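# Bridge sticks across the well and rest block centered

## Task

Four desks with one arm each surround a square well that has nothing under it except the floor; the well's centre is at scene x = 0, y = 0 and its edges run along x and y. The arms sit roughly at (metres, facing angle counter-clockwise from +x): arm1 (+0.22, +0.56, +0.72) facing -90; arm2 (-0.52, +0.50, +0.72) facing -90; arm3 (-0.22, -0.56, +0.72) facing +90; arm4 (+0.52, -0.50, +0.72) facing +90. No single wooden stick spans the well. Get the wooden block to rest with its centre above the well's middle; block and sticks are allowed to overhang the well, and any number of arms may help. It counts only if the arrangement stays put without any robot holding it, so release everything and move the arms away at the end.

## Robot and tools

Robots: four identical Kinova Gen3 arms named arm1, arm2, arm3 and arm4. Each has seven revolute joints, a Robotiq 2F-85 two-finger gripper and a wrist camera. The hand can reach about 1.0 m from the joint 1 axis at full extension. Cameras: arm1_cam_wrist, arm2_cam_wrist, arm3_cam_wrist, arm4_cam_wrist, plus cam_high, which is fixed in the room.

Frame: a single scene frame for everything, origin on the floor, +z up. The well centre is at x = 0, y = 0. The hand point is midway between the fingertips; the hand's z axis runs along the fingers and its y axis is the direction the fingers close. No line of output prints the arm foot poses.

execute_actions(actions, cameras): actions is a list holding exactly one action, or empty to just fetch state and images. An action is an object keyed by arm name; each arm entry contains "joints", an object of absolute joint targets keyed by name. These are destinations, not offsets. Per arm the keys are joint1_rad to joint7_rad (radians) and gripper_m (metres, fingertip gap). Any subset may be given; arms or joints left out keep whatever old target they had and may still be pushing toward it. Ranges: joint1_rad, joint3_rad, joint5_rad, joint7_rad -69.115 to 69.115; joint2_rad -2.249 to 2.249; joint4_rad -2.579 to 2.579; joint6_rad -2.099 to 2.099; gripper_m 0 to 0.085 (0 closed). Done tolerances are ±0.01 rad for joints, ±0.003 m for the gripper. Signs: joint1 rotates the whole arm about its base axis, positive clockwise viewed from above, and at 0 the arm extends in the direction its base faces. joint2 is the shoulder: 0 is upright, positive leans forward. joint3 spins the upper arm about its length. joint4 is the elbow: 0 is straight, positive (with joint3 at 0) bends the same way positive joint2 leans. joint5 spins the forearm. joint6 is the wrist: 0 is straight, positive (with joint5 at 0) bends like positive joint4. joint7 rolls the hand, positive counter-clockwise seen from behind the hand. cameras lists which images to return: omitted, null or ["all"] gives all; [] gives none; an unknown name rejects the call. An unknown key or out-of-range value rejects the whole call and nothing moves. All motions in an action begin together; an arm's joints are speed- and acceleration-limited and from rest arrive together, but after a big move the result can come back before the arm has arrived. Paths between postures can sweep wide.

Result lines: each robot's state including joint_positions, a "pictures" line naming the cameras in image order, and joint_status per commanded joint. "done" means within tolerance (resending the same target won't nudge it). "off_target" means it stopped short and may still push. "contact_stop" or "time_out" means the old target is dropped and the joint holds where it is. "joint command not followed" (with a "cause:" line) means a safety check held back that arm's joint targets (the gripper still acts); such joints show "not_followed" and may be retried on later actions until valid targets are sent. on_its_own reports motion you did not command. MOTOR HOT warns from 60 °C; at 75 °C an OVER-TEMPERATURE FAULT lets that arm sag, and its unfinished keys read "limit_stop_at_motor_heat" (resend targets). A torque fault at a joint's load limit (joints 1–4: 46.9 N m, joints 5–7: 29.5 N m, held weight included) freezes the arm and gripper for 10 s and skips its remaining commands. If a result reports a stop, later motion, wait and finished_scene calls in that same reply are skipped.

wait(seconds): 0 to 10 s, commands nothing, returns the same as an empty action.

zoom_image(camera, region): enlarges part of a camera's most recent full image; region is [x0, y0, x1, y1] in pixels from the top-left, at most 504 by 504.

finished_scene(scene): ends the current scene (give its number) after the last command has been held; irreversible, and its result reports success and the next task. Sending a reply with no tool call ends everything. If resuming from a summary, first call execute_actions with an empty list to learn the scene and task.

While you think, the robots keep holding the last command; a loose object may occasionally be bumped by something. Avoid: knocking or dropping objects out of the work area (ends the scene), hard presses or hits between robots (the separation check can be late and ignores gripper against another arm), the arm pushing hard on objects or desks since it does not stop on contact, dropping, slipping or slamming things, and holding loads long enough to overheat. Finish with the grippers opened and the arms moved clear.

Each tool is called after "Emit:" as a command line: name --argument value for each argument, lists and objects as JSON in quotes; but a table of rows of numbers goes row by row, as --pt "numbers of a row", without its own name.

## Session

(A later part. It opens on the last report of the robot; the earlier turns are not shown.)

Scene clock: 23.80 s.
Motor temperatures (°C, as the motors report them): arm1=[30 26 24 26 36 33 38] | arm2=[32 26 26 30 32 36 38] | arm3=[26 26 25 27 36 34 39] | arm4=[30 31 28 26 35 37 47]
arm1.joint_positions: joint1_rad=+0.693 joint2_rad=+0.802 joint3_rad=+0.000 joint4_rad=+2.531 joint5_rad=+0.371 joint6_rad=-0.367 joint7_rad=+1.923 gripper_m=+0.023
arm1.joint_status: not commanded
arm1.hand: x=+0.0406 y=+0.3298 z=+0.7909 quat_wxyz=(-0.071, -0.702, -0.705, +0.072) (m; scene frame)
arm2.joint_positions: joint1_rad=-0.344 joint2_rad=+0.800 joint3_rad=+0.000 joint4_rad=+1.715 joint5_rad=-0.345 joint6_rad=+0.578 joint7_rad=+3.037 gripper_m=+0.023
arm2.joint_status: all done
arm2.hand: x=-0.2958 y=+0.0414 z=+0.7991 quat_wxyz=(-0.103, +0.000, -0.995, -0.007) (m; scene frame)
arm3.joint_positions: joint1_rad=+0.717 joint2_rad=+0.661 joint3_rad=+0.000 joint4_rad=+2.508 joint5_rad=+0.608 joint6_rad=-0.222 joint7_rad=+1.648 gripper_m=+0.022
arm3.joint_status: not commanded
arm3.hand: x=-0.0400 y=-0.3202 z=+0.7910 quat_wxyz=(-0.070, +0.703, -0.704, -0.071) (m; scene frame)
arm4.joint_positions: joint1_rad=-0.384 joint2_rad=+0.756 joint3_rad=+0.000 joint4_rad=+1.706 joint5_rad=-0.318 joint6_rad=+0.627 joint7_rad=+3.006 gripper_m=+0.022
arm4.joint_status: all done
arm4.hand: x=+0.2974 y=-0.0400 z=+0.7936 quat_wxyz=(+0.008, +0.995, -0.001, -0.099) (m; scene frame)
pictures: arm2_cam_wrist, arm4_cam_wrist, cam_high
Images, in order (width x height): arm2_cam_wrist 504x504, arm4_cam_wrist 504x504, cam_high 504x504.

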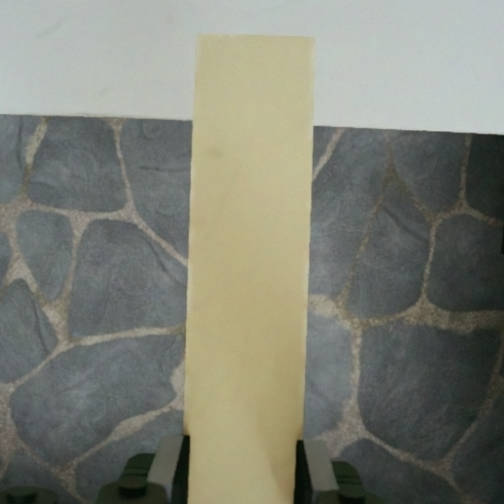

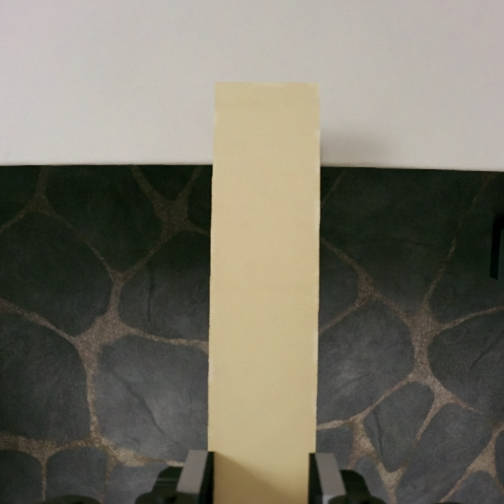

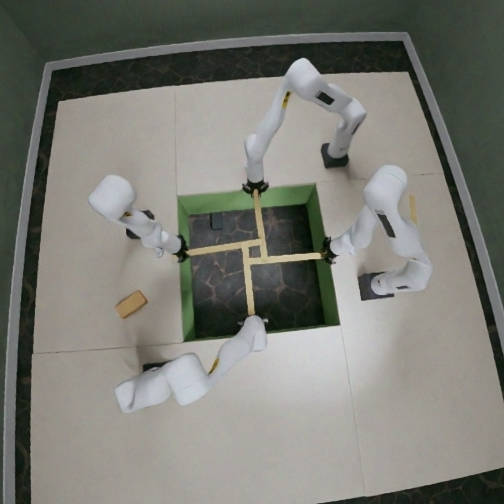

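Emit:
execute_actions --actions '[{"arm1":{"joints":{"joint2_rad":0.858,"joint4_rad":2.526,"joint5_rad":0.33,"joint6_rad":-0.414,"joint7_rad":1.967}},"arm3":{"joints":{"joint2_rad":0.717,"joint5_rad":0.492,"joint6_rad":-0.27,"joint7_rad":1.768}},"arm2":{"joints":{"joint2_rad":0.829,"joint4_rad":1.718,"joint5_rad":-0.364,"joint6_rad":0.547,"joint7_rad":3.059}},"arm4":{"joints":{"joint2_rad":0.783,"joint4_rad":1.711,"joint5_rad":-0.334,"joint6_rad":0.597,"joint7_rad":3.024}}}]' --cameras '[]'

Emit:
execute_actions --actions '[{"arm1":{"joints":{"joint2_rad":0.914,"joint4_rad":2.52,"joint5_rad":0.295,"joint6_rad":-0.463,"joint7_rad":2.005}},"arm3":{"joints":{"joint2_rad":0.773,"joint5_rad":0.41,"joint6_rad":-0.322,"joint7_rad":1.853}},"arm2":{"joints":{"joint2_rad":0.858,"joint4_rad":1.721,"joint5_rad":-0.384,"joint6_rad":0.517,"joint7_rad":3.082}},"arm4":{"joints":{"joint2_rad":0.808,"joint4_rad":1.716,"joint5_rad":-0.35,"joint6_rad":0.569,"joint7_rad":3.043}}}]'

Emit:
zoom_image --camera "cam_high" --region '[210, 210, 300, 300]'

Scene clock: 25.03 s.
Motor temperatures (°C, as the motors report them): arm1=[30 26 24 26 36 33 38] | arm2=[32 26 26 30 32 36 38] | arm3=[26 26 25 27 36 34 39] | arm4=[30 31 28 26 35 37 47]
arm1.joint_positions: joint1_rad=+0.693 joint2_rad=+0.858 joint3_rad=+0.000 joint4_rad=+2.526 joint5_rad=+0.330 joint6_rad=-0.414 joint7_rad=+1.967 gripper_m=+0.023
arm1.joint_status: all done
arm1.hand: x=+0.0406 y=+0.3298 z=+0.7769 quat_wxyz=(-0.071, -0.703, -0.704, +0.072) (m; scene frame)
arm2.joint_positions: joint1_rad=-0.344 joint2_rad=+0.830 joint3_rad=+0.000 joint4_rad=+1.718 joint5_rad=-0.364 joint6_rad=+0.547 joint7_rad=+3.059 gripper_m=+0.023
arm2.joint_status: all done
arm2.hand: x=-0.2955 y=+0.0415 z=+0.7841 quat_wxyz=(-0.103, +0.000, -0.995, -0.007) (m; scene frame)
arm3.joint_positions: joint1_rad=+0.717 joint2_rad=+0.717 joint3_rad=+0.000 joint4_rad=+2.508 joint5_rad=+0.492 joint6_rad=-0.270 joint7_rad=+1.768 gripper_m=+0.022
arm3.joint_status: all done
arm3.hand: x=-0.0397 y=-0.3197 z=+0.7770 quat_wxyz=(-0.070, +0.704, -0.704, -0.071) (m; scene frame)
arm4.joint_positions: joint1_rad=-0.384 joint2_rad=+0.783 joint3_rad=+0.000 joint4_rad=+1.711 joint5_rad=-0.334 joint6_rad=+0.597 joint7_rad=+3.024 gripper_m=+0.022
arm4.joint_status: all done
arm4.hand: x=+0.2970 y=-0.0402 z=+0.7796 quat_wxyz=(+0.009, +0.995, -0.002, -0.099) (m; scene frame)
pictures: none
No camera images: the call's "cameras" was empty. Leave "cameras" out to get every camera's image.

Scene clock: 25.87 s.
Motor temperatures (°C, as the motors report them): arm1=[30 26 24 26 36 33 38] | arm2=[32 26 26 30 32 36 38] | arm3=[26 26 25 27 36 34 39] | arm4=[30 31 28 26 35 37 47]
arm1.joint_positions: joint1_rad=+0.693 joint2_rad=+0.914 joint3_rad=+0.000 joint4_rad=+2.520 joint5_rad=+0.295 joint6_rad=-0.463 joint7_rad=+2.005 gripper_m=+0.023
arm1.joint_status: all done
arm1.hand: x=+0.0403 y=+0.3297 z=+0.7629 quat_wxyz=(-0.071, -0.703, -0.704, +0.072) (m; scene frame)
arm2.joint_positions: joint1_rad=-0.344 joint2_rad=+0.858 joint3_rad=+0.000 joint4_rad=+1.721 joint5_rad=-0.384 joint6_rad=+0.517 joint7_rad=+3.082 gripper_m=+0.023
arm2.joint_status: all done
arm2.hand: x=-0.2955 y=+0.0419 z=+0.7695 quat_wxyz=(-0.103, +0.000, -0.995, -0.007) (m; scene frame)
arm3.joint_positions: joint1_rad=+0.717 joint2_rad=+0.773 joint3_rad=+0.000 joint4_rad=+2.508 joint5_rad=+0.410 joint6_rad=-0.322 joint7_rad=+1.853 gripper_m=+0.022
arm3.joint_status: all done
arm3.hand: x=-0.0396 y=-0.3195 z=+0.7631 quat_wxyz=(-0.071, +0.703, -0.704, -0.071) (m; scene frame)
arm4.joint_positions: joint1_rad=-0.384 joint2_rad=+0.808 joint3_rad=+0.000 joint4_rad=+1.716 joint5_rad=-0.350 joint6_rad=+0.569 joint7_rad=+3.043 gripper_m=+0.022
arm4.joint_status: all done
arm4.hand: x=+0.2969 y=-0.0406 z=+0.7667 quat_wxyz=(+0.009, +0.995, -0.002, -0.099) (m; scene frame)
pictures: arm1_cam_wrist, arm2_cam_wrist, arm3_cam_wrist, arm4_cam_wrist, cam_high
Images, in order (width x height): arm1_cam_wrist 504x504, arm2_cam_wrist 504x504, arm3_cam_wrist 504x504, arm4_cam_wrist 504x504, cam_high 504x504.

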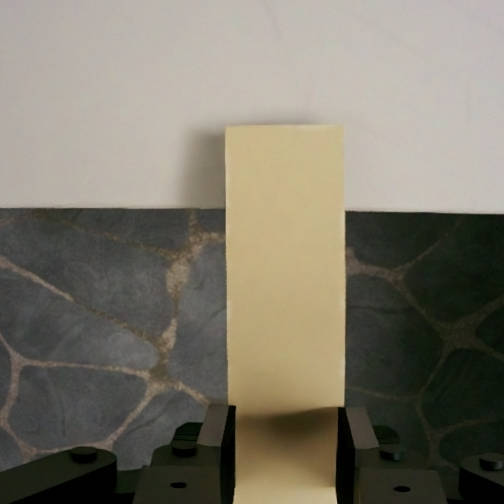

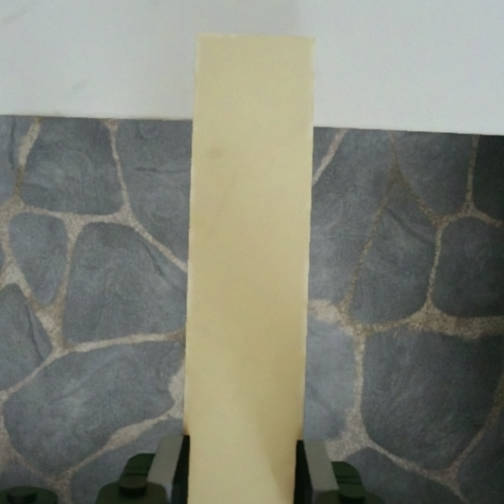

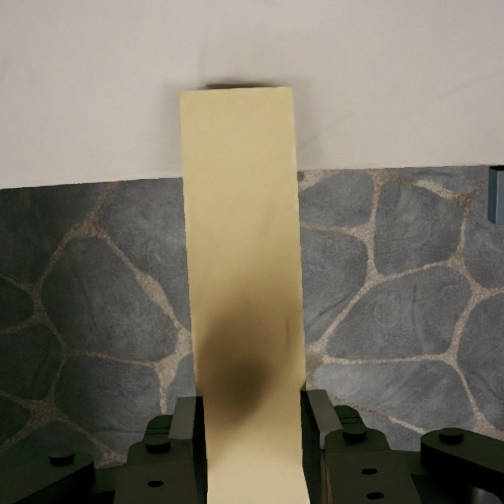

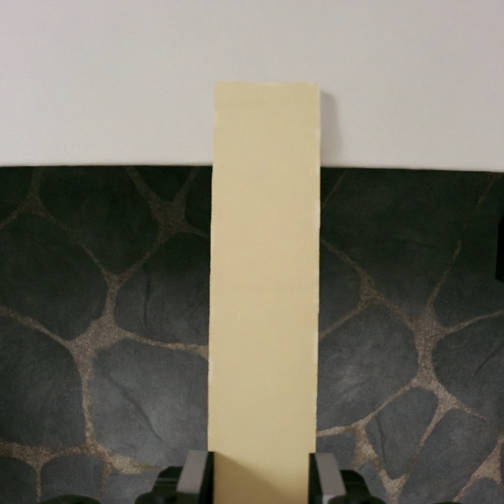

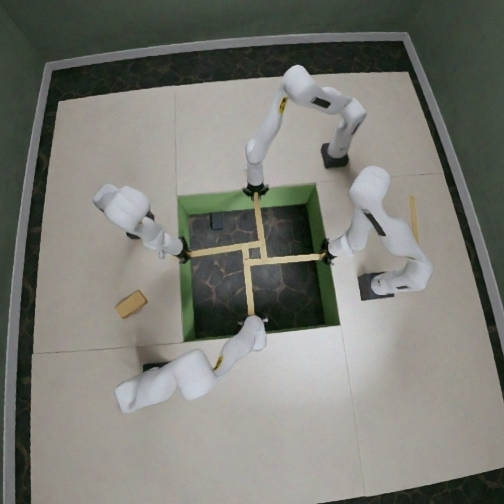

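Region (210, 210, 300, 300) of cam_high's 504x504 image, scaled by 5.600, with more detail than that image has.

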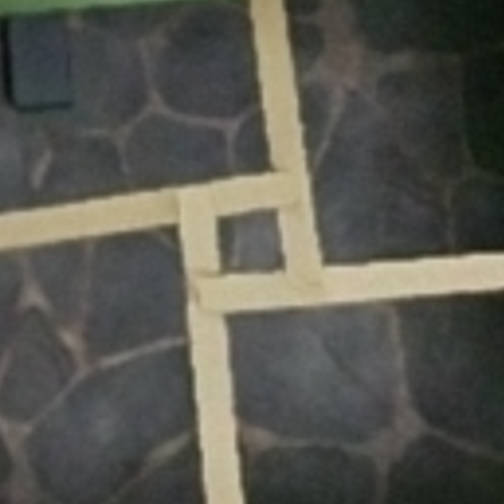

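Emit:
execute_actions --actions '[{"arm1":{"joints":{"gripper_m":0.05}},"arm2":{"joints":{"gripper_m":0.05}},"arm3":{"joints":{"gripper_m":0.05}}}]' --cameras '["cam_high","arm3_cam_wrist"]'

Emit:
zoom_image --camera "cam_high" --region '[210, 210, 300, 300]'

Scene clock: 27.00 s.
Motor temperatures (°C, as the motors report them): arm1=[30 26 24 26 36 33 38] | arm2=[32 26 26 30 32 36 38] | arm3=[26 26 25 27 36 34 39] | arm4=[30 31 28 26 35 37 47]
arm1.joint_positions: joint1_rad=+0.693 joint2_rad=+0.914 joint3_rad=+0.000 joint4_rad=+2.520 joint5_rad=+0.295 joint6_rad=-0.463 joint7_rad=+2.005 gripper_m=+0.050
arm1.joint_status: all done
arm1.hand: x=+0.0402 y=+0.3295 z=+0.7630 quat_wxyz=(-0.071, -0.703, -0.704, +0.073) (m; scene frame)
arm2.joint_positions: joint1_rad=-0.344 joint2_rad=+0.858 joint3_rad=+0.000 joint4_rad=+1.721 joint5_rad=-0.384 joint6_rad=+0.517 joint7_rad=+3.082 gripper_m=+0.050
arm2.joint_status: all done
arm2.hand: x=-0.2953 y=+0.0416 z=+0.7698 quat_wxyz=(-0.103, +0.000, -0.995, -0.006) (m; scene frame)
arm3.joint_positions: joint1_rad=+0.717 joint2_rad=+0.773 joint3_rad=+0.000 joint4_rad=+2.508 joint5_rad=+0.410 joint6_rad=-0.322 joint7_rad=+1.853 gripper_m=+0.050
arm3.joint_status: all done
arm3.hand: x=-0.0395 y=-0.3193 z=+0.7632 quat_wxyz=(-0.071, +0.703, -0.704, -0.071) (m; scene frame)
arm4.joint_positions: joint1_rad=-0.384 joint2_rad=+0.809 joint3_rad=+0.000 joint4_rad=+1.716 joint5_rad=-0.350 joint6_rad=+0.569 joint7_rad=+3.043 gripper_m=+0.022
arm4.joint_status: not commanded
arm4.hand: x=+0.2973 y=-0.0410 z=+0.7661 quat_wxyz=(+0.009, +0.995, -0.002, -0.099) (m; scene frame)
pictures: arm3_cam_wrist, cam_high
Images, in order (width x height): arm3_cam_wrist 504x504, cam_high 504x504.

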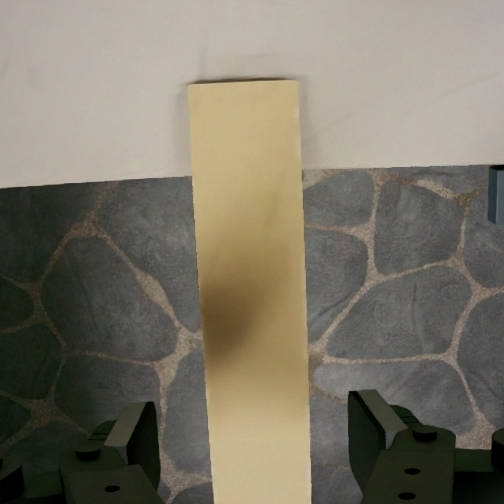

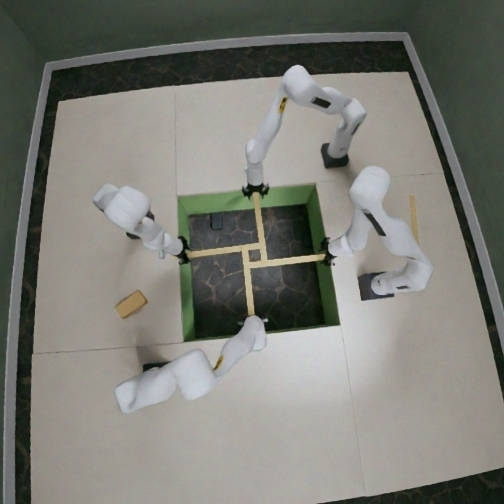

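Region (210, 210, 300, 300) of cam_high's 504x504 image, scaled by 5.600, with more detail than that image has.

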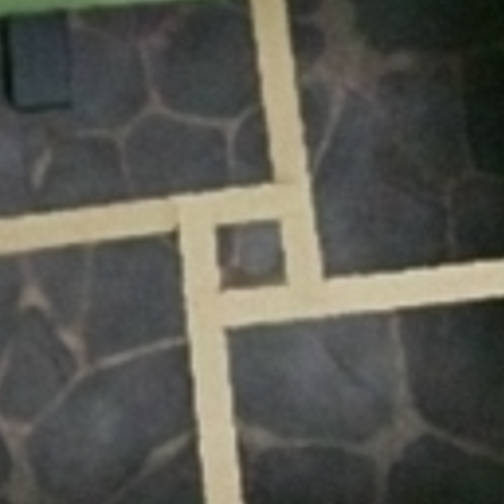

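Emit:
execute_actions --actions '[{"arm4":{"joints":{"gripper_m":0.05}},"arm1":{"joints":{"joint2_rad":0.802,"joint4_rad":2.531,"joint5_rad":0.371,"joint6_rad":-0.367,"joint7_rad":1.923}},"arm3":{"joints":{"joint2_rad":0.661,"joint5_rad":0.608,"joint6_rad":-0.222,"joint7_rad":1.648,"gripper_m":0.085}},"arm2":{"joints":{"joint2_rad":0.74,"joint5_rad":-0.32,"joint6_rad":0.64,"joint7_rad":3.0}}}]'

Emit:
zoom_image --camera "cam_high" --region '[210, 210, 300, 300]'

Scene clock: 28.23 s.
Motor temperatures (°C, as the motors report them): arm1=[30 26 24 26 36 33 38] | arm2=[32 26 26 30 32 36 38] | arm3=[26 26 25 27 36 34 39] | arm4=[30 32 28 26 35 37 47]
arm1.joint_positions: joint1_rad=+0.693 joint2_rad=+0.802 joint3_rad=+0.000 joint4_rad=+2.531 joint5_rad=+0.371 joint6_rad=-0.367 joint7_rad=+1.923 gripper_m=+0.050
arm1.joint_status: all done
arm1.hand: x=+0.0405 y=+0.3297 z=+0.7909 quat_wxyz=(-0.071, -0.702, -0.705, +0.072) (m; scene frame)
arm2.joint_positions: joint1_rad=-0.344 joint2_rad=+0.740 joint3_rad=+0.000 joint4_rad=+1.721 joint5_rad=-0.320 joint6_rad=+0.640 joint7_rad=+3.000 gripper_m=+0.050
arm2.joint_status: all done
arm2.hand: x=-0.2979 y=+0.0488 z=+0.8269 quat_wxyz=(-0.102, -0.003, -0.995, -0.013) (m; scene frame)
arm3.joint_positions: joint1_rad=+0.717 joint2_rad=+0.661 joint3_rad=+0.000 joint4_rad=+2.508 joint5_rad=+0.608 joint6_rad=-0.222 joint7_rad=+1.648 gripper_m=+0.085
arm3.joint_status: all done
arm3.hand: x=-0.0400 y=-0.3201 z=+0.7910 quat_wxyz=(-0.070, +0.703, -0.704, -0.071) (m; scene frame)
arm4.joint_positions: joint1_rad=-0.384 joint2_rad=+0.808 joint3_rad=+0.000 joint4_rad=+1.716 joint5_rad=-0.350 joint6_rad=+0.569 joint7_rad=+3.043 gripper_m=+0.050
arm4.joint_status: all done
arm4.hand: x=+0.2969 y=-0.0406 z=+0.7667 quat_wxyz=(+0.009, +0.995, -0.002, -0.099) (m; scene frame)
pictures: arm1_cam_wrist, arm2_cam_wrist, arm3_cam_wrist, arm4_cam_wrist, cam_high
Images, in order (width x height): arm1_cam_wrist 504x504, arm2_cam_wrist 504x504, arm3_cam_wrist 504x504, arm4_cam_wrist 504x504, cam_high 504x504.

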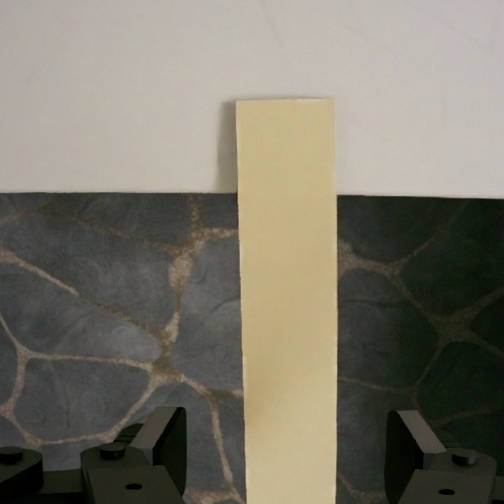

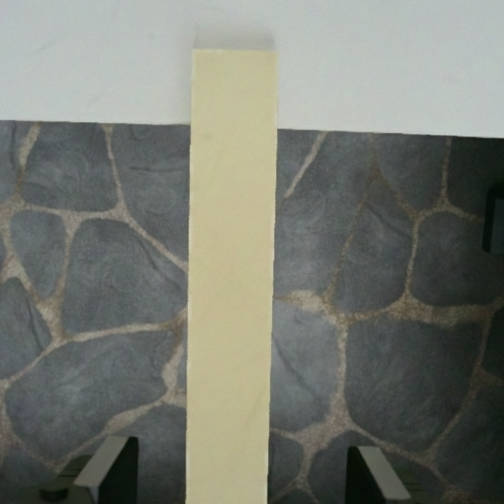

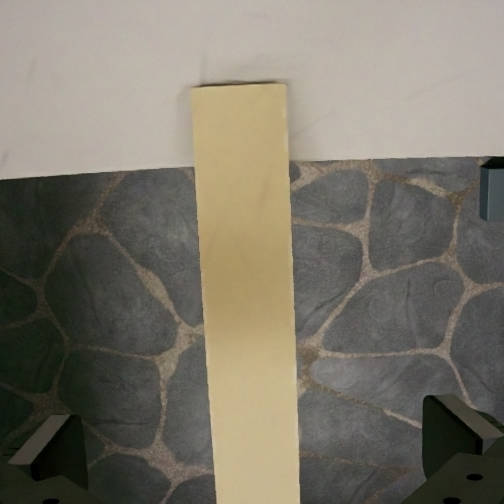

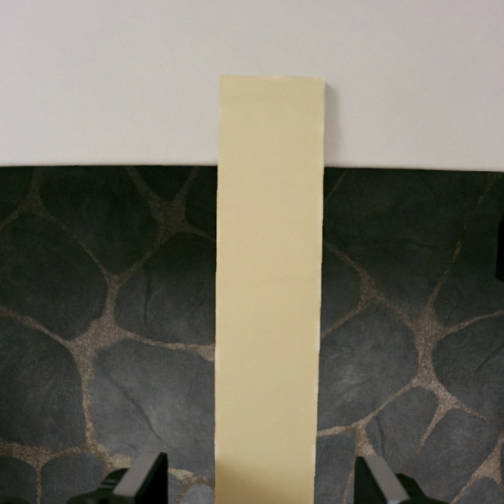

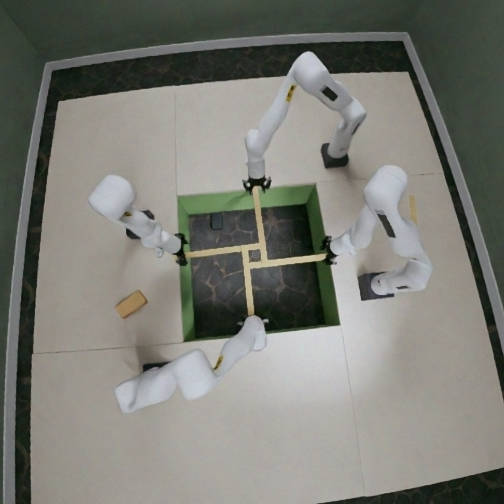

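Region (210, 210, 300, 300) of cam_high's 504x504 image, scaled by 5.600, with more detail than that image has.

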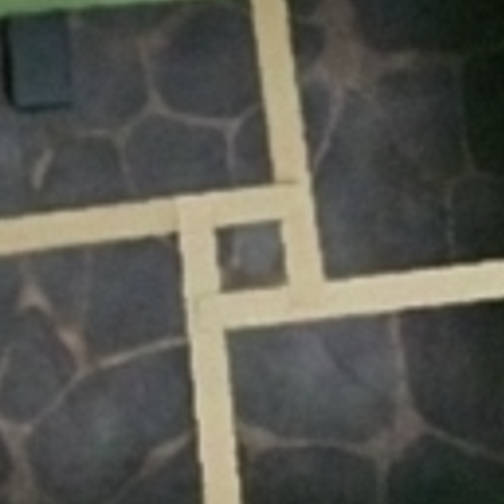

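Emit:
execute_actions --actions '[{"arm4":{"joints":{"joint2_rad":0.6,"joint5_rad":-0.26,"joint6_rad":0.76,"joint7_rad":2.95}},"arm1":{"joints":{"joint2_rad":0.1,"joint4_rad":2.4,"joint6_rad":0.5}},"arm3":{"joints":{"joint1_rad":1.723,"joint2_rad":0.579,"joint4_rad":1.962,"joint5_rad":0,"joint6_rad":0.6,"joint7_rad":0.59}},"arm2":{"joints":{"joint1_rad":0.3,"joint2_rad":0.3,"joint6_rad":1.0}}}]' --cameras '["cam_high","arm3_cam_wrist"]'

Scene clock: 30.93 s.
Motor temperatures (°C, as the motors report them): arm1=[30 26 24 26 36 33 38] | arm2=[32 26 26 30 32 36 38] | arm3=[26 26 25 27 36 34 39] | arm4=[30 32 28 26 35 37 47]
arm1.joint_positions: joint1_rad=+0.693 joint2_rad=+0.100 joint3_rad=+0.000 joint4_rad=+2.400 joint5_rad=+0.371 joint6_rad=+0.500 joint7_rad=+1.923 gripper_m=+0.050
arm1.joint_status: all done
arm1.hand: x=-0.0261 y=+0.3972 z=+0.9770 quat_wxyz=(+0.079, -0.716, -0.687, +0.094) (m; scene frame)
arm2.joint_positions: joint1_rad=+0.300 joint2_rad=+0.300 joint3_rad=+0.000 joint4_rad=+1.721 joint5_rad=-0.320 joint6_rad=+1.000 joint7_rad=+3.000 gripper_m=+0.050
arm2.joint_status: all done
arm2.hand: x=-0.5782 y=+0.0462 z=+1.0324 quat_wxyz=(-0.136, -0.270, -0.951, +0.061) (m; scene frame)
arm3.joint_positions: joint1_rad=+1.723 joint2_rad=+0.579 joint3_rad=+0.000 joint4_rad=+1.962 joint5_rad=+0.000 joint6_rad=+0.600 joint7_rad=+0.590 gripper_m=+0.085
arm3.joint_status: all done
arm3.hand: x=+0.1853 y=-0.6331 z=+0.8596 quat_wxyz=(+0.000, -0.523, -0.853, +0.000) (m; scene frame)
arm4.joint_positions: joint1_rad=-0.384 joint2_rad=+0.600 joint3_rad=+0.000 joint4_rad=+1.716 joint5_rad=-0.260 joint6_rad=+0.760 joint7_rad=+2.950 gripper_m=+0.050
arm4.joint_status: all done
arm4.hand: x=+0.3048 y=-0.0525 z=+0.8663 quat_wxyz=(+0.004, +0.995, +0.006, -0.097) (m; scene frame)
pictures: arm3_cam_wrist, cam_high
Images, in order (width x height): arm3_cam_wrist 504x504, cam_high 504x504.

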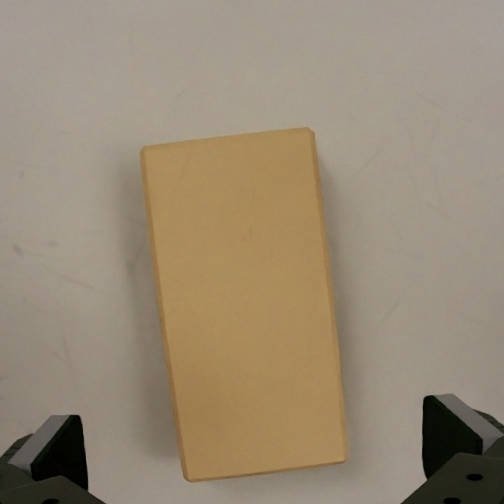

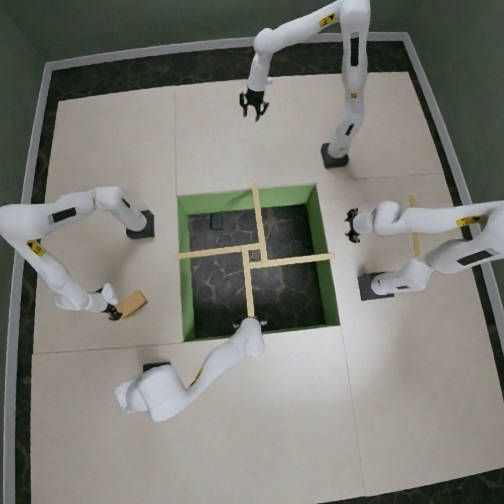

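Emit:
execute_actions --actions '[{"arm4":{"joints":{"joint1_rad":0.4,"joint2_rad":0.3,"joint6_rad":1.0}},"arm1":{"joints":{"joint1_rad":-1.2}},"arm3":{"joints":{"joint1_rad":1.679,"joint2_rad":0.832,"joint4_rad":2.036,"joint6_rad":0.274,"joint7_rad":0.616}}}]' --cameras '["arm3_cam_wrist"]'

Emit:
execute_actions --actions '[{"arm3":{"joints":{"gripper_m":0.0}}}]' --cameras '["cam_high","arm3_cam_wrist"]'

Emit:
zoom_image --camera "cam_high" --region '[80, 250, 180, 350]'

Scene clock: 34.47 s.
Motor temperatures (°C, as the motors report them): arm1=[30 26 24 26 36 33 38] | arm2=[32 26 26 30 32 36 38] | arm3=[26 26 25 27 36 34 39] | arm4=[30 32 28 26 35 37 47]
arm1.joint_positions: joint1_rad=-1.200 joint2_rad=+0.100 joint3_rad=+0.000 joint4_rad=+2.400 joint5_rad=+0.371 joint6_rad=+0.500 joint7_rad=+1.923 gripper_m=+0.050
arm1.joint_status: all done
arm1.hand: x=+0.4493 y=+0.3810 z=+0.9757 quat_wxyz=(-0.027, +0.139, -0.983, +0.119) (m; scene frame)
arm2.joint_positions: joint1_rad=+0.300 joint2_rad=+0.300 joint3_rad=+0.000 joint4_rad=+1.721 joint5_rad=-0.320 joint6_rad=+1.000 joint7_rad=+3.000 gripper_m=+0.050
arm2.joint_status: not commanded
arm2.hand: x=-0.5782 y=+0.0462 z=+1.0324 quat_wxyz=(-0.136, -0.270, -0.951, +0.061) (m; scene frame)
arm3.joint_positions: joint1_rad=+1.679 joint2_rad=+0.832 joint3_rad=+0.000 joint4_rad=+2.036 joint5_rad=+0.000 joint6_rad=+0.274 joint7_rad=+0.616 gripper_m=+0.085
arm3.joint_status: all done
arm3.hand: x=+0.1758 y=-0.6145 z=+0.7475 quat_wxyz=(+0.001, -0.492, -0.870, +0.000) (m; scene frame)
arm4.joint_positions: joint1_rad=+0.400 joint2_rad=+0.300 joint3_rad=+0.000 joint4_rad=+1.716 joint5_rad=-0.260 joint6_rad=+1.000 joint7_rad=+2.950 gripper_m=+0.050
arm4.joint_status: all done
arm4.hand: x=+0.6541 y=-0.0635 z=+1.0042 quat_wxyz=(-0.066, +0.930, -0.348, -0.102) (m; scene frame)
pictures: arm3_cam_wrist
Images, in order (width x height): arm3_cam_wrist 504x504.

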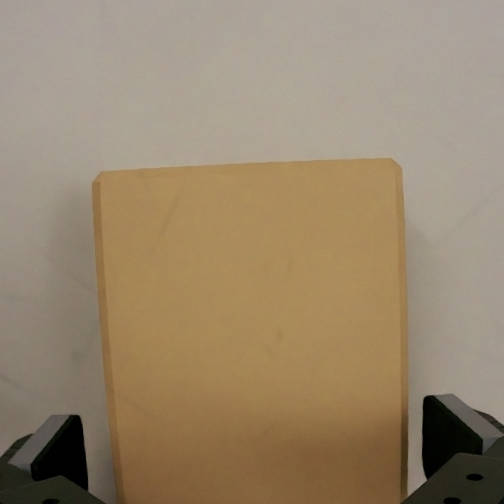

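Scene clock: 35.57 s.
Motor temperatures (°C, as the motors report them): arm1=[30 26 24 26 36 33 38] | arm2=[32 26 26 30 32 36 38] | arm3=[26 26 25 27 36 34 39] | arm4=[30 32 28 26 35 37 47]
arm1.joint_positions: joint1_rad=-1.200 joint2_rad=+0.100 joint3_rad=+0.000 joint4_rad=+2.400 joint5_rad=+0.371 joint6_rad=+0.500 joint7_rad=+1.923 gripper_m=+0.050
arm1.joint_status: not commanded
arm1.hand: x=+0.4493 y=+0.3810 z=+0.9757 quat_wxyz=(-0.027, +0.139, -0.983, +0.119) (m; scene frame)
arm2.joint_positions: joint1_rad=+0.300 joint2_rad=+0.300 joint3_rad=+0.000 joint4_rad=+1.721 joint5_rad=-0.320 joint6_rad=+1.000 joint7_rad=+3.000 gripper_m=+0.050
arm2.joint_status: not commanded
arm2.hand: x=-0.5782 y=+0.0462 z=+1.0324 quat_wxyz=(-0.136, -0.270, -0.951, +0.061) (m; scene frame)
arm3.joint_positions: joint1_rad=+1.679 joint2_rad=+0.829 joint3_rad=+0.000 joint4_rad=+2.036 joint5_rad=+0.000 joint6_rad=+0.275 joint7_rad=+0.616 gripper_m=+0.067
arm3.joint_status: gripper_m off_target (ended at +0.067, target +0.000)
arm3.hand: x=+0.1762 y=-0.6144 z=+0.7487 quat_wxyz=(+0.000, -0.492, -0.870, +0.000) (m; scene frame)
arm4.joint_positions: joint1_rad=+0.400 joint2_rad=+0.300 joint3_rad=+0.000 joint4_rad=+1.716 joint5_rad=-0.260 joint6_rad=+1.000 joint7_rad=+2.950 gripper_m=+0.050
arm4.joint_status: not commanded
arm4.hand: x=+0.6541 y=-0.0635 z=+1.0042 quat_wxyz=(-0.066, +0.930, -0.348, -0.102) (m; scene frame)
pictures: arm3_cam_wrist, cam_high
Images, in order (width x height): arm3_cam_wrist 504x504, cam_high 504x504.

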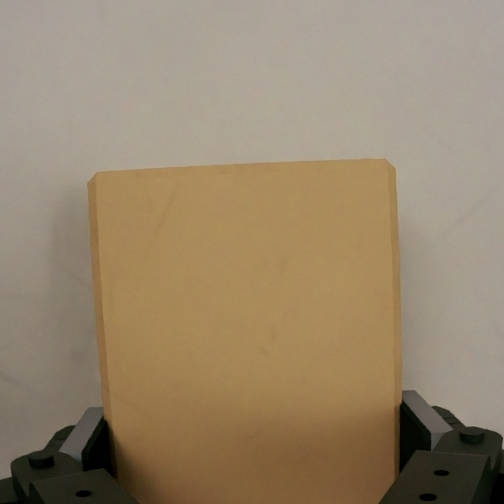

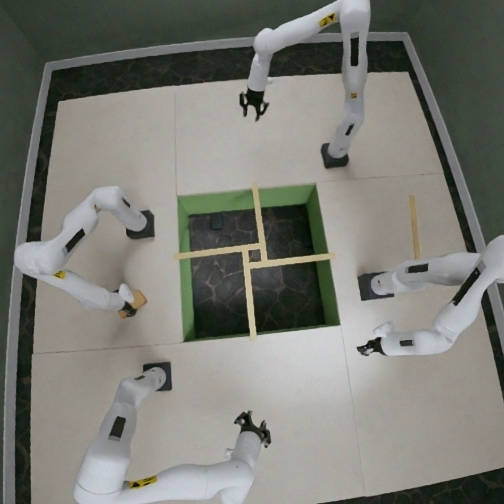

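Region (80, 250, 180, 350) of cam_high's 504x504 image, scaled by 5.040, with more detail than that image has.

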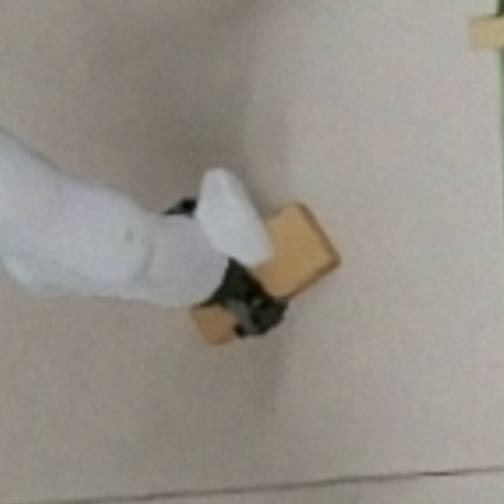

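Emit:
execute_actions --actions '[{"arm3":{"joints":{"joint2_rad":0.5,"joint6_rad":0.6}}}]' --cameras '[]'

Emit:
execute_actions --actions '[{"arm3":{"joints":{"joint1_rad":0.363,"joint2_rad":0.939,"joint4_rad":1.226,"joint6_rad":0.977,"joint7_rad":-1.241}}}]' --cameras '[]'

Emit:
execute_actions --actions '[{"arm3":{"joints":{"joint2_rad":0.98,"joint4_rad":1.239,"joint6_rad":0.923}}}]' --cameras '["cam_high","arm3_cam_wrist"]'

Emit:
zoom_image --camera "cam_high" --region '[200, 200, 310, 310]'

Scene clock: 37.40 s.
Motor temperatures (°C, as the motors report them): arm1=[30 26 24 26 36 33 38] | arm2=[32 26 26 30 32 36 38] | arm3=[26 26 25 27 36 34 39] | arm4=[30 32 28 26 35 37 47]
arm1.joint_positions: joint1_rad=-1.200 joint2_rad=+0.100 joint3_rad=+0.000 joint4_rad=+2.400 joint5_rad=+0.371 joint6_rad=+0.500 joint7_rad=+1.923 gripper_m=+0.050
arm1.joint_status: not commanded
arm1.hand: x=+0.4493 y=+0.3810 z=+0.9757 quat_wxyz=(-0.027, +0.139, -0.983, +0.119) (m; scene frame)
arm2.joint_positions: joint1_rad=+0.300 joint2_rad=+0.300 joint3_rad=+0.000 joint4_rad=+1.721 joint5_rad=-0.320 joint6_rad=+1.000 joint7_rad=+3.000 gripper_m=+0.050
arm2.joint_status: not commanded
arm2.hand: x=-0.5782 y=+0.0462 z=+1.0324 quat_wxyz=(-0.136, -0.270, -0.951, +0.061) (m; scene frame)
arm3.joint_positions: joint1_rad=+1.679 joint2_rad=+0.501 joint3_rad=+0.000 joint4_rad=+2.037 joint5_rad=+0.000 joint6_rad=+0.600 joint7_rad=+0.616 gripper_m=+0.067
arm3.joint_status: all done
arm3.hand: x=+0.1620 y=-0.6134 z=+0.8770 quat_wxyz=(-0.001, -0.492, -0.870, +0.000) (m; scene frame)
arm4.joint_positions: joint1_rad=+0.400 joint2_rad=+0.300 joint3_rad=+0.000 joint4_rad=+1.716 joint5_rad=-0.260 joint6_rad=+1.000 joint7_rad=+2.950 gripper_m=+0.050
arm4.joint_status: not commanded
arm4.hand: x=+0.6541 y=-0.0635 z=+1.0042 quat_wxyz=(-0.066, +0.930, -0.348, -0.102) (m; scene frame)
pictures: none
No camera images: the call's "cameras" was empty. Leave "cameras" out to get every camera's image.

Scene clock: 40.17 s.
Motor temperatures (°C, as the motors report them): arm1=[30 26 24 26 36 33 38] | arm2=[32 26 26 30 32 36 38] | arm3=[26 26 25 27 36 34 39] | arm4=[30 32 28 26 35 37 47]
arm1.joint_positions: joint1_rad=-1.200 joint2_rad=+0.100 joint3_rad=+0.000 joint4_rad=+2.400 joint5_rad=+0.371 joint6_rad=+0.500 joint7_rad=+1.923 gripper_m=+0.050
arm1.joint_status: not commanded
arm1.hand: x=+0.4493 y=+0.3810 z=+0.9757 quat_wxyz=(-0.027, +0.139, -0.983, +0.119) (m; scene frame)
arm2.joint_positions: joint1_rad=+0.300 joint2_rad=+0.300 joint3_rad=+0.000 joint4_rad=+1.721 joint5_rad=-0.320 joint6_rad=+1.000 joint7_rad=+3.000 gripper_m=+0.050
arm2.joint_status: not commanded
arm2.hand: x=-0.5782 y=+0.0462 z=+1.0324 quat_wxyz=(-0.136, -0.270, -0.951, +0.061) (m; scene frame)
arm3.joint_positions: joint1_rad=+0.363 joint2_rad=+0.941 joint3_rad=+0.000 joint4_rad=+1.227 joint5_rad=+0.000 joint6_rad=+0.977 joint7_rad=-1.241 gripper_m=+0.067
arm3.joint_status: all done
arm3.hand: x=+0.0007 y=-0.0013 z=+0.8381 quat_wxyz=(+0.000, -0.707, -0.707, +0.002) (m; scene frame)
arm4.joint_positions: joint1_rad=+0.400 joint2_rad=+0.300 joint3_rad=+0.000 joint4_rad=+1.716 joint5_rad=-0.260 joint6_rad=+1.000 joint7_rad=+2.950 gripper_m=+0.050
arm4.joint_status: not commanded
arm4.hand: x=+0.6541 y=-0.0635 z=+1.0042 quat_wxyz=(-0.066, +0.930, -0.348, -0.102) (m; scene frame)
pictures: none
No camera images: the call's "cameras" was empty. Leave "cameras" out to get every camera's image.

Scene clock: 40.93 s.
Motor temperatures (°C, as the motors report them): arm1=[30 26 24 26 36 33 38] | arm2=[32 26 26 30 32 36 38] | arm3=[26 26 25 27 36 34 39] | arm4=[30 32 28 26 35 37 47]
arm1.joint_positions: joint1_rad=-1.200 joint2_rad=+0.100 joint3_rad=+0.000 joint4_rad=+2.400 joint5_rad=+0.371 joint6_rad=+0.500 joint7_rad=+1.923 gripper_m=+0.050
arm1.joint_status: not commanded
arm1.hand: x=+0.4493 y=+0.3810 z=+0.9757 quat_wxyz=(-0.027, +0.139, -0.983, +0.119) (m; scene frame)
arm2.joint_positions: joint1_rad=+0.300 joint2_rad=+0.300 joint3_rad=+0.000 joint4_rad=+1.721 joint5_rad=-0.320 joint6_rad=+1.000 joint7_rad=+3.000 gripper_m=+0.050
arm2.joint_status: not commanded
arm2.hand: x=-0.5782 y=+0.0462 z=+1.0324 quat_wxyz=(-0.136, -0.270, -0.951, +0.061) (m; scene frame)
arm3.joint_positions: joint1_rad=+0.363 joint2_rad=+0.982 joint3_rad=+0.000 joint4_rad=+1.240 joint5_rad=+0.000 joint6_rad=+0.923 joint7_rad=-1.241 gripper_m=+0.067
arm3.joint_status: all done
arm3.hand: x=+0.0006 y=-0.0013 z=+0.8102 quat_wxyz=(+0.000, -0.707, -0.707, +0.002) (m; scene frame)
arm4.joint_positions: joint1_rad=+0.400 joint2_rad=+0.300 joint3_rad=+0.000 joint4_rad=+1.716 joint5_rad=-0.260 joint6_rad=+1.000 joint7_rad=+2.950 gripper_m=+0.050
arm4.joint_status: not commanded
arm4.hand: x=+0.6541 y=-0.0635 z=+1.0042 quat_wxyz=(-0.066, +0.930, -0.348, -0.102) (m; scene frame)
pictures: arm3_cam_wrist, cam_high
Images, in order (width x height): arm3_cam_wrist 504x504, cam_high 504x504.

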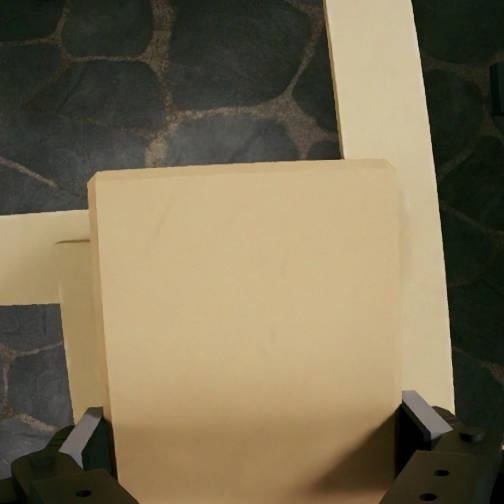

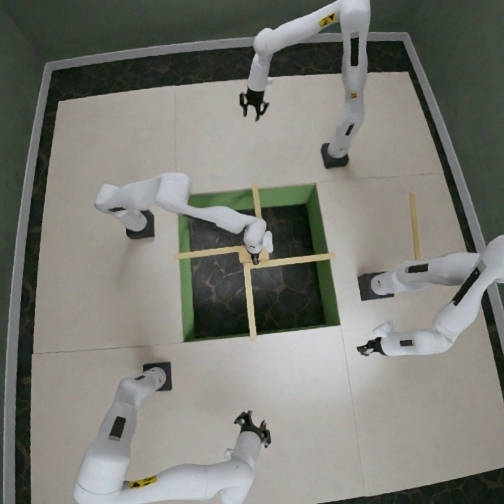

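Region (200, 200, 310, 310) of cam_high's 504x504 image, scaled by 4.582, with more detail than that image has.

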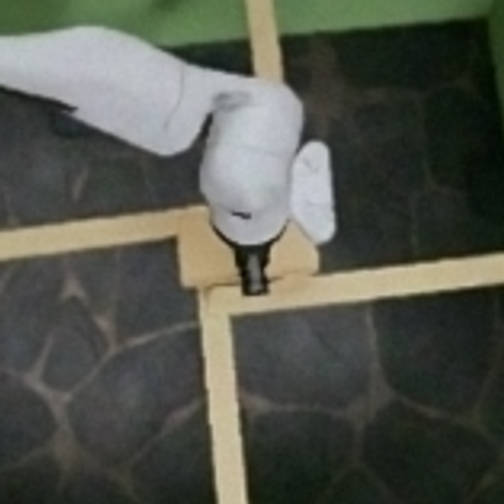

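Emit:
execute_actions --actions '[{"arm3":{"joints":{"joint2_rad":0.994,"joint6_rad":0.909}}}]' --cameras '["arm3_cam_wrist"]'

Scene clock: 41.60 s.
Motor temperatures (°C, as the motors report them): arm1=[30 26 24 26 36 33 38] | arm2=[32 26 26 30 32 36 38] | arm3=[26 26 25 27 36 34 39] | arm4=[30 32 28 26 36 37 47]
arm1.joint_positions: joint1_rad=-1.200 joint2_rad=+0.100 joint3_rad=+0.000 joint4_rad=+2.400 joint5_rad=+0.371 joint6_rad=+0.500 joint7_rad=+1.923 gripper_m=+0.050
arm1.joint_status: not commanded
arm1.hand: x=+0.4493 y=+0.3810 z=+0.9757 quat_wxyz=(-0.027, +0.139, -0.983, +0.119) (m; scene frame)
arm2.joint_positions: joint1_rad=+0.300 joint2_rad=+0.300 joint3_rad=+0.000 joint4_rad=+1.721 joint5_rad=-0.320 joint6_rad=+1.000 joint7_rad=+3.000 gripper_m=+0.050
arm2.joint_status: not commanded
arm2.hand: x=-0.5782 y=+0.0462 z=+1.0324 quat_wxyz=(-0.136, -0.270, -0.951, +0.061) (m; scene frame)
arm3.joint_positions: joint1_rad=+0.363 joint2_rad=+0.996 joint3_rad=+0.000 joint4_rad=+1.240 joint5_rad=+0.000 joint6_rad=+0.909 joint7_rad=-1.241 gripper_m=+0.067
arm3.joint_status: all done
arm3.hand: x=+0.0007 y=-0.0008 z=+0.8018 quat_wxyz=(+0.000, -0.707, -0.707, +0.002) (m; scene frame)
arm4.joint_positions: joint1_rad=+0.400 joint2_rad=+0.300 joint3_rad=+0.000 joint4_rad=+1.716 joint5_rad=-0.260 joint6_rad=+1.000 joint7_rad=+2.950 gripper_m=+0.050
arm4.joint_status: not commanded
arm4.hand: x=+0.6541 y=-0.0635 z=+1.0042 quat_wxyz=(-0.066, +0.930, -0.348, -0.102) (m; scene frame)
pictures: arm3_cam_wrist
Images, in order (width x height): arm3_cam_wrist 504x504.

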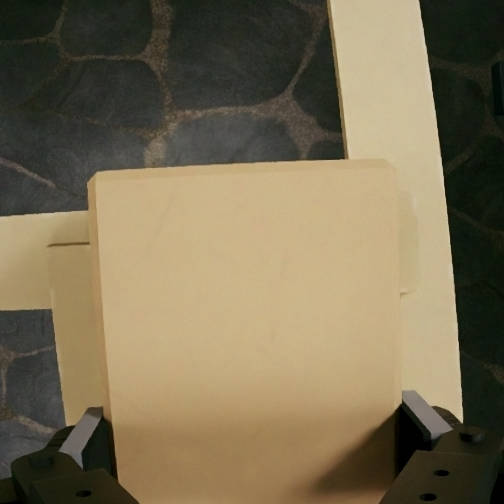

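Emit:
execute_actions --actions '[{"arm3":{"joints":{"joint2_rad":1.003,"joint6_rad":0.898}}}]' --cameras '["arm3_cam_wrist"]'

Scene clock: 42.20 s.
Motor temperatures (°C, as the motors report them): arm1=[30 26 24 26 36 33 38] | arm2=[32 26 26 30 32 36 38] | arm3=[26 26 25 27 36 34 39] | arm4=[30 32 28 26 36 37 47]
arm1.joint_positions: joint1_rad=-1.200 joint2_rad=+0.100 joint3_rad=+0.000 joint4_rad=+2.400 joint5_rad=+0.371 joint6_rad=+0.500 joint7_rad=+1.923 gripper_m=+0.050
arm1.joint_status: not commanded
arm1.hand: x=+0.4493 y=+0.3810 z=+0.9757 quat_wxyz=(-0.027, +0.139, -0.983, +0.119) (m; scene frame)
arm2.joint_positions: joint1_rad=+0.300 joint2_rad=+0.300 joint3_rad=+0.000 joint4_rad=+1.721 joint5_rad=-0.320 joint6_rad=+1.000 joint7_rad=+3.000 gripper_m=+0.050
arm2.joint_status: not commanded
arm2.hand: x=-0.5782 y=+0.0462 z=+1.0324 quat_wxyz=(-0.136, -0.270, -0.951, +0.061) (m; scene frame)
arm3.joint_positions: joint1_rad=+0.363 joint2_rad=+1.002 joint3_rad=+0.000 joint4_rad=+1.239 joint5_rad=+0.000 joint6_rad=+0.899 joint7_rad=-1.241 gripper_m=+0.067
arm3.joint_status: all done
arm3.hand: x=+0.0012 y=+0.0009 z=+0.7983 quat_wxyz=(+0.001, -0.707, -0.707, +0.000) (m; scene frame)
arm4.joint_positions: joint1_rad=+0.400 joint2_rad=+0.300 joint3_rad=+0.000 joint4_rad=+1.716 joint5_rad=-0.260 joint6_rad=+1.000 joint7_rad=+2.950 gripper_m=+0.050
arm4.joint_status: not commanded
arm4.hand: x=+0.6541 y=-0.0635 z=+1.0042 quat_wxyz=(-0.066, +0.930, -0.348, -0.102) (m; scene frame)
pictures: arm3_cam_wrist
Images, in order (width x height): arm3_cam_wrist 504x504.

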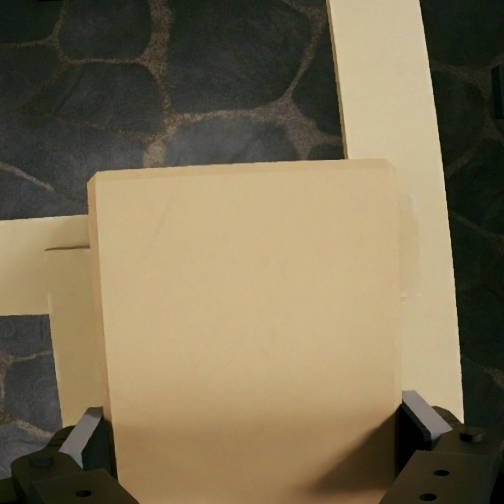

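Contact.

Emit:
execute_actions --actions '[{"arm3":{"joints":{"gripper_m":0.085}}}]' --cameras '[]'

Emit:
execute_actions --actions '[{"arm3":{"joints":{"joint2_rad":0.3,"joint4_rad":1.4,"joint6_rad":1.44}}}]' --cameras '["cam_high"]'

Scene clock: 43.53 s.
Motor temperatures (°C, as the motors report them): arm1=[30 26 24 26 36 33 38] | arm2=[32 26 26 30 32 36 38] | arm3=[26 26 25 27 36 34 39] | arm4=[30 32 28 26 36 37 47]
arm1.joint_positions: joint1_rad=-1.200 joint2_rad=+0.100 joint3_rad=+0.000 joint4_rad=+2.400 joint5_rad=+0.371 joint6_rad=+0.500 joint7_rad=+1.923 gripper_m=+0.050
arm1.joint_status: not commanded
arm1.hand: x=+0.4493 y=+0.3810 z=+0.9757 quat_wxyz=(-0.027, +0.139, -0.983, +0.119) (m; scene frame)
arm2.joint_positions: joint1_rad=+0.300 joint2_rad=+0.300 joint3_rad=+0.000 joint4_rad=+1.721 joint5_rad=-0.320 joint6_rad=+1.000 joint7_rad=+3.000 gripper_m=+0.050
arm2.joint_status: not commanded
arm2.hand: x=-0.5782 y=+0.0462 z=+1.0324 quat_wxyz=(-0.136, -0.270, -0.951, +0.061) (m; scene frame)
arm3.joint_positions: joint1_rad=+0.363 joint2_rad=+1.003 joint3_rad=+0.000 joint4_rad=+1.239 joint5_rad=+0.000 joint6_rad=+0.898 joint7_rad=-1.241 gripper_m=+0.085
arm3.joint_status: all done
arm3.hand: x=+0.0013 y=+0.0009 z=+0.7976 quat_wxyz=(+0.001, -0.707, -0.707, +0.000) (m; scene frame)
arm4.joint_positions: joint1_rad=+0.400 joint2_rad=+0.300 joint3_rad=+0.000 joint4_rad=+1.716 joint5_rad=-0.260 joint6_rad=+1.000 joint7_rad=+2.950 gripper_m=+0.050
arm4.joint_status: not commanded
arm4.hand: x=+0.6541 y=-0.0635 z=+1.0042 quat_wxyz=(-0.066, +0.930, -0.348, -0.102) (m; scene frame)
pictures: none
No camera images: the call's "cameras" was empty. Leave "cameras" out to get every camera's image.

Scene clock: 45.60 s.
Motor temperatures (°C, as the motors report them): arm1=[30 26 24 26 36 33 38] | arm2=[32 26 26 30 32 36 38] | arm3=[26 26 25 27 36 34 39] | arm4=[30 32 28 26 36 37 47]
arm1.joint_positions: joint1_rad=-1.200 joint2_rad=+0.100 joint3_rad=+0.000 joint4_rad=+2.400 joint5_rad=+0.371 joint6_rad=+0.500 joint7_rad=+1.923 gripper_m=+0.050
arm1.joint_status: not commanded
arm1.hand: x=+0.4493 y=+0.3810 z=+0.9757 quat_wxyz=(-0.027, +0.139, -0.983, +0.119) (m; scene frame)
arm2.joint_positions: joint1_rad=+0.300 joint2_rad=+0.300 joint3_rad=+0.000 joint4_rad=+1.721 joint5_rad=-0.320 joint6_rad=+1.000 joint7_rad=+3.000 gripper_m=+0.050
arm2.joint_status: not commanded
arm2.hand: x=-0.5782 y=+0.0462 z=+1.0324 quat_wxyz=(-0.136, -0.270, -0.951, +0.061) (m; scene frame)
arm3.joint_positions: joint1_rad=+0.363 joint2_rad=+0.300 joint3_rad=+0.000 joint4_rad=+1.400 joint5_rad=+0.000 joint6_rad=+1.440 joint7_rad=-1.241 gripper_m=+0.085
arm3.joint_status: all done
arm3.hand: x=-0.0517 y=-0.1549 z=+1.1284 quat_wxyz=(+0.001, -0.707, -0.707, +0.000) (m; scene frame)
arm4.joint_positions: joint1_rad=+0.400 joint2_rad=+0.300 joint3_rad=+0.000 joint4_rad=+1.716 joint5_rad=-0.260 joint6_rad=+1.000 joint7_rad=+2.950 gripper_m=+0.050
arm4.joint_status: not commanded
arm4.hand: x=+0.6541 y=-0.0635 z=+1.0042 quat_wxyz=(-0.066, +0.930, -0.348, -0.102) (m; scene frame)
pictures: cam_high
Images, in order (width x height): cam_high 504x504.

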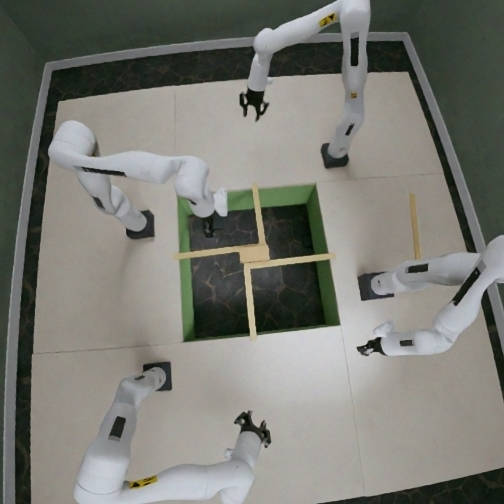

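Emit:
finished_scene --scene 1

The scene is finished: the task was done.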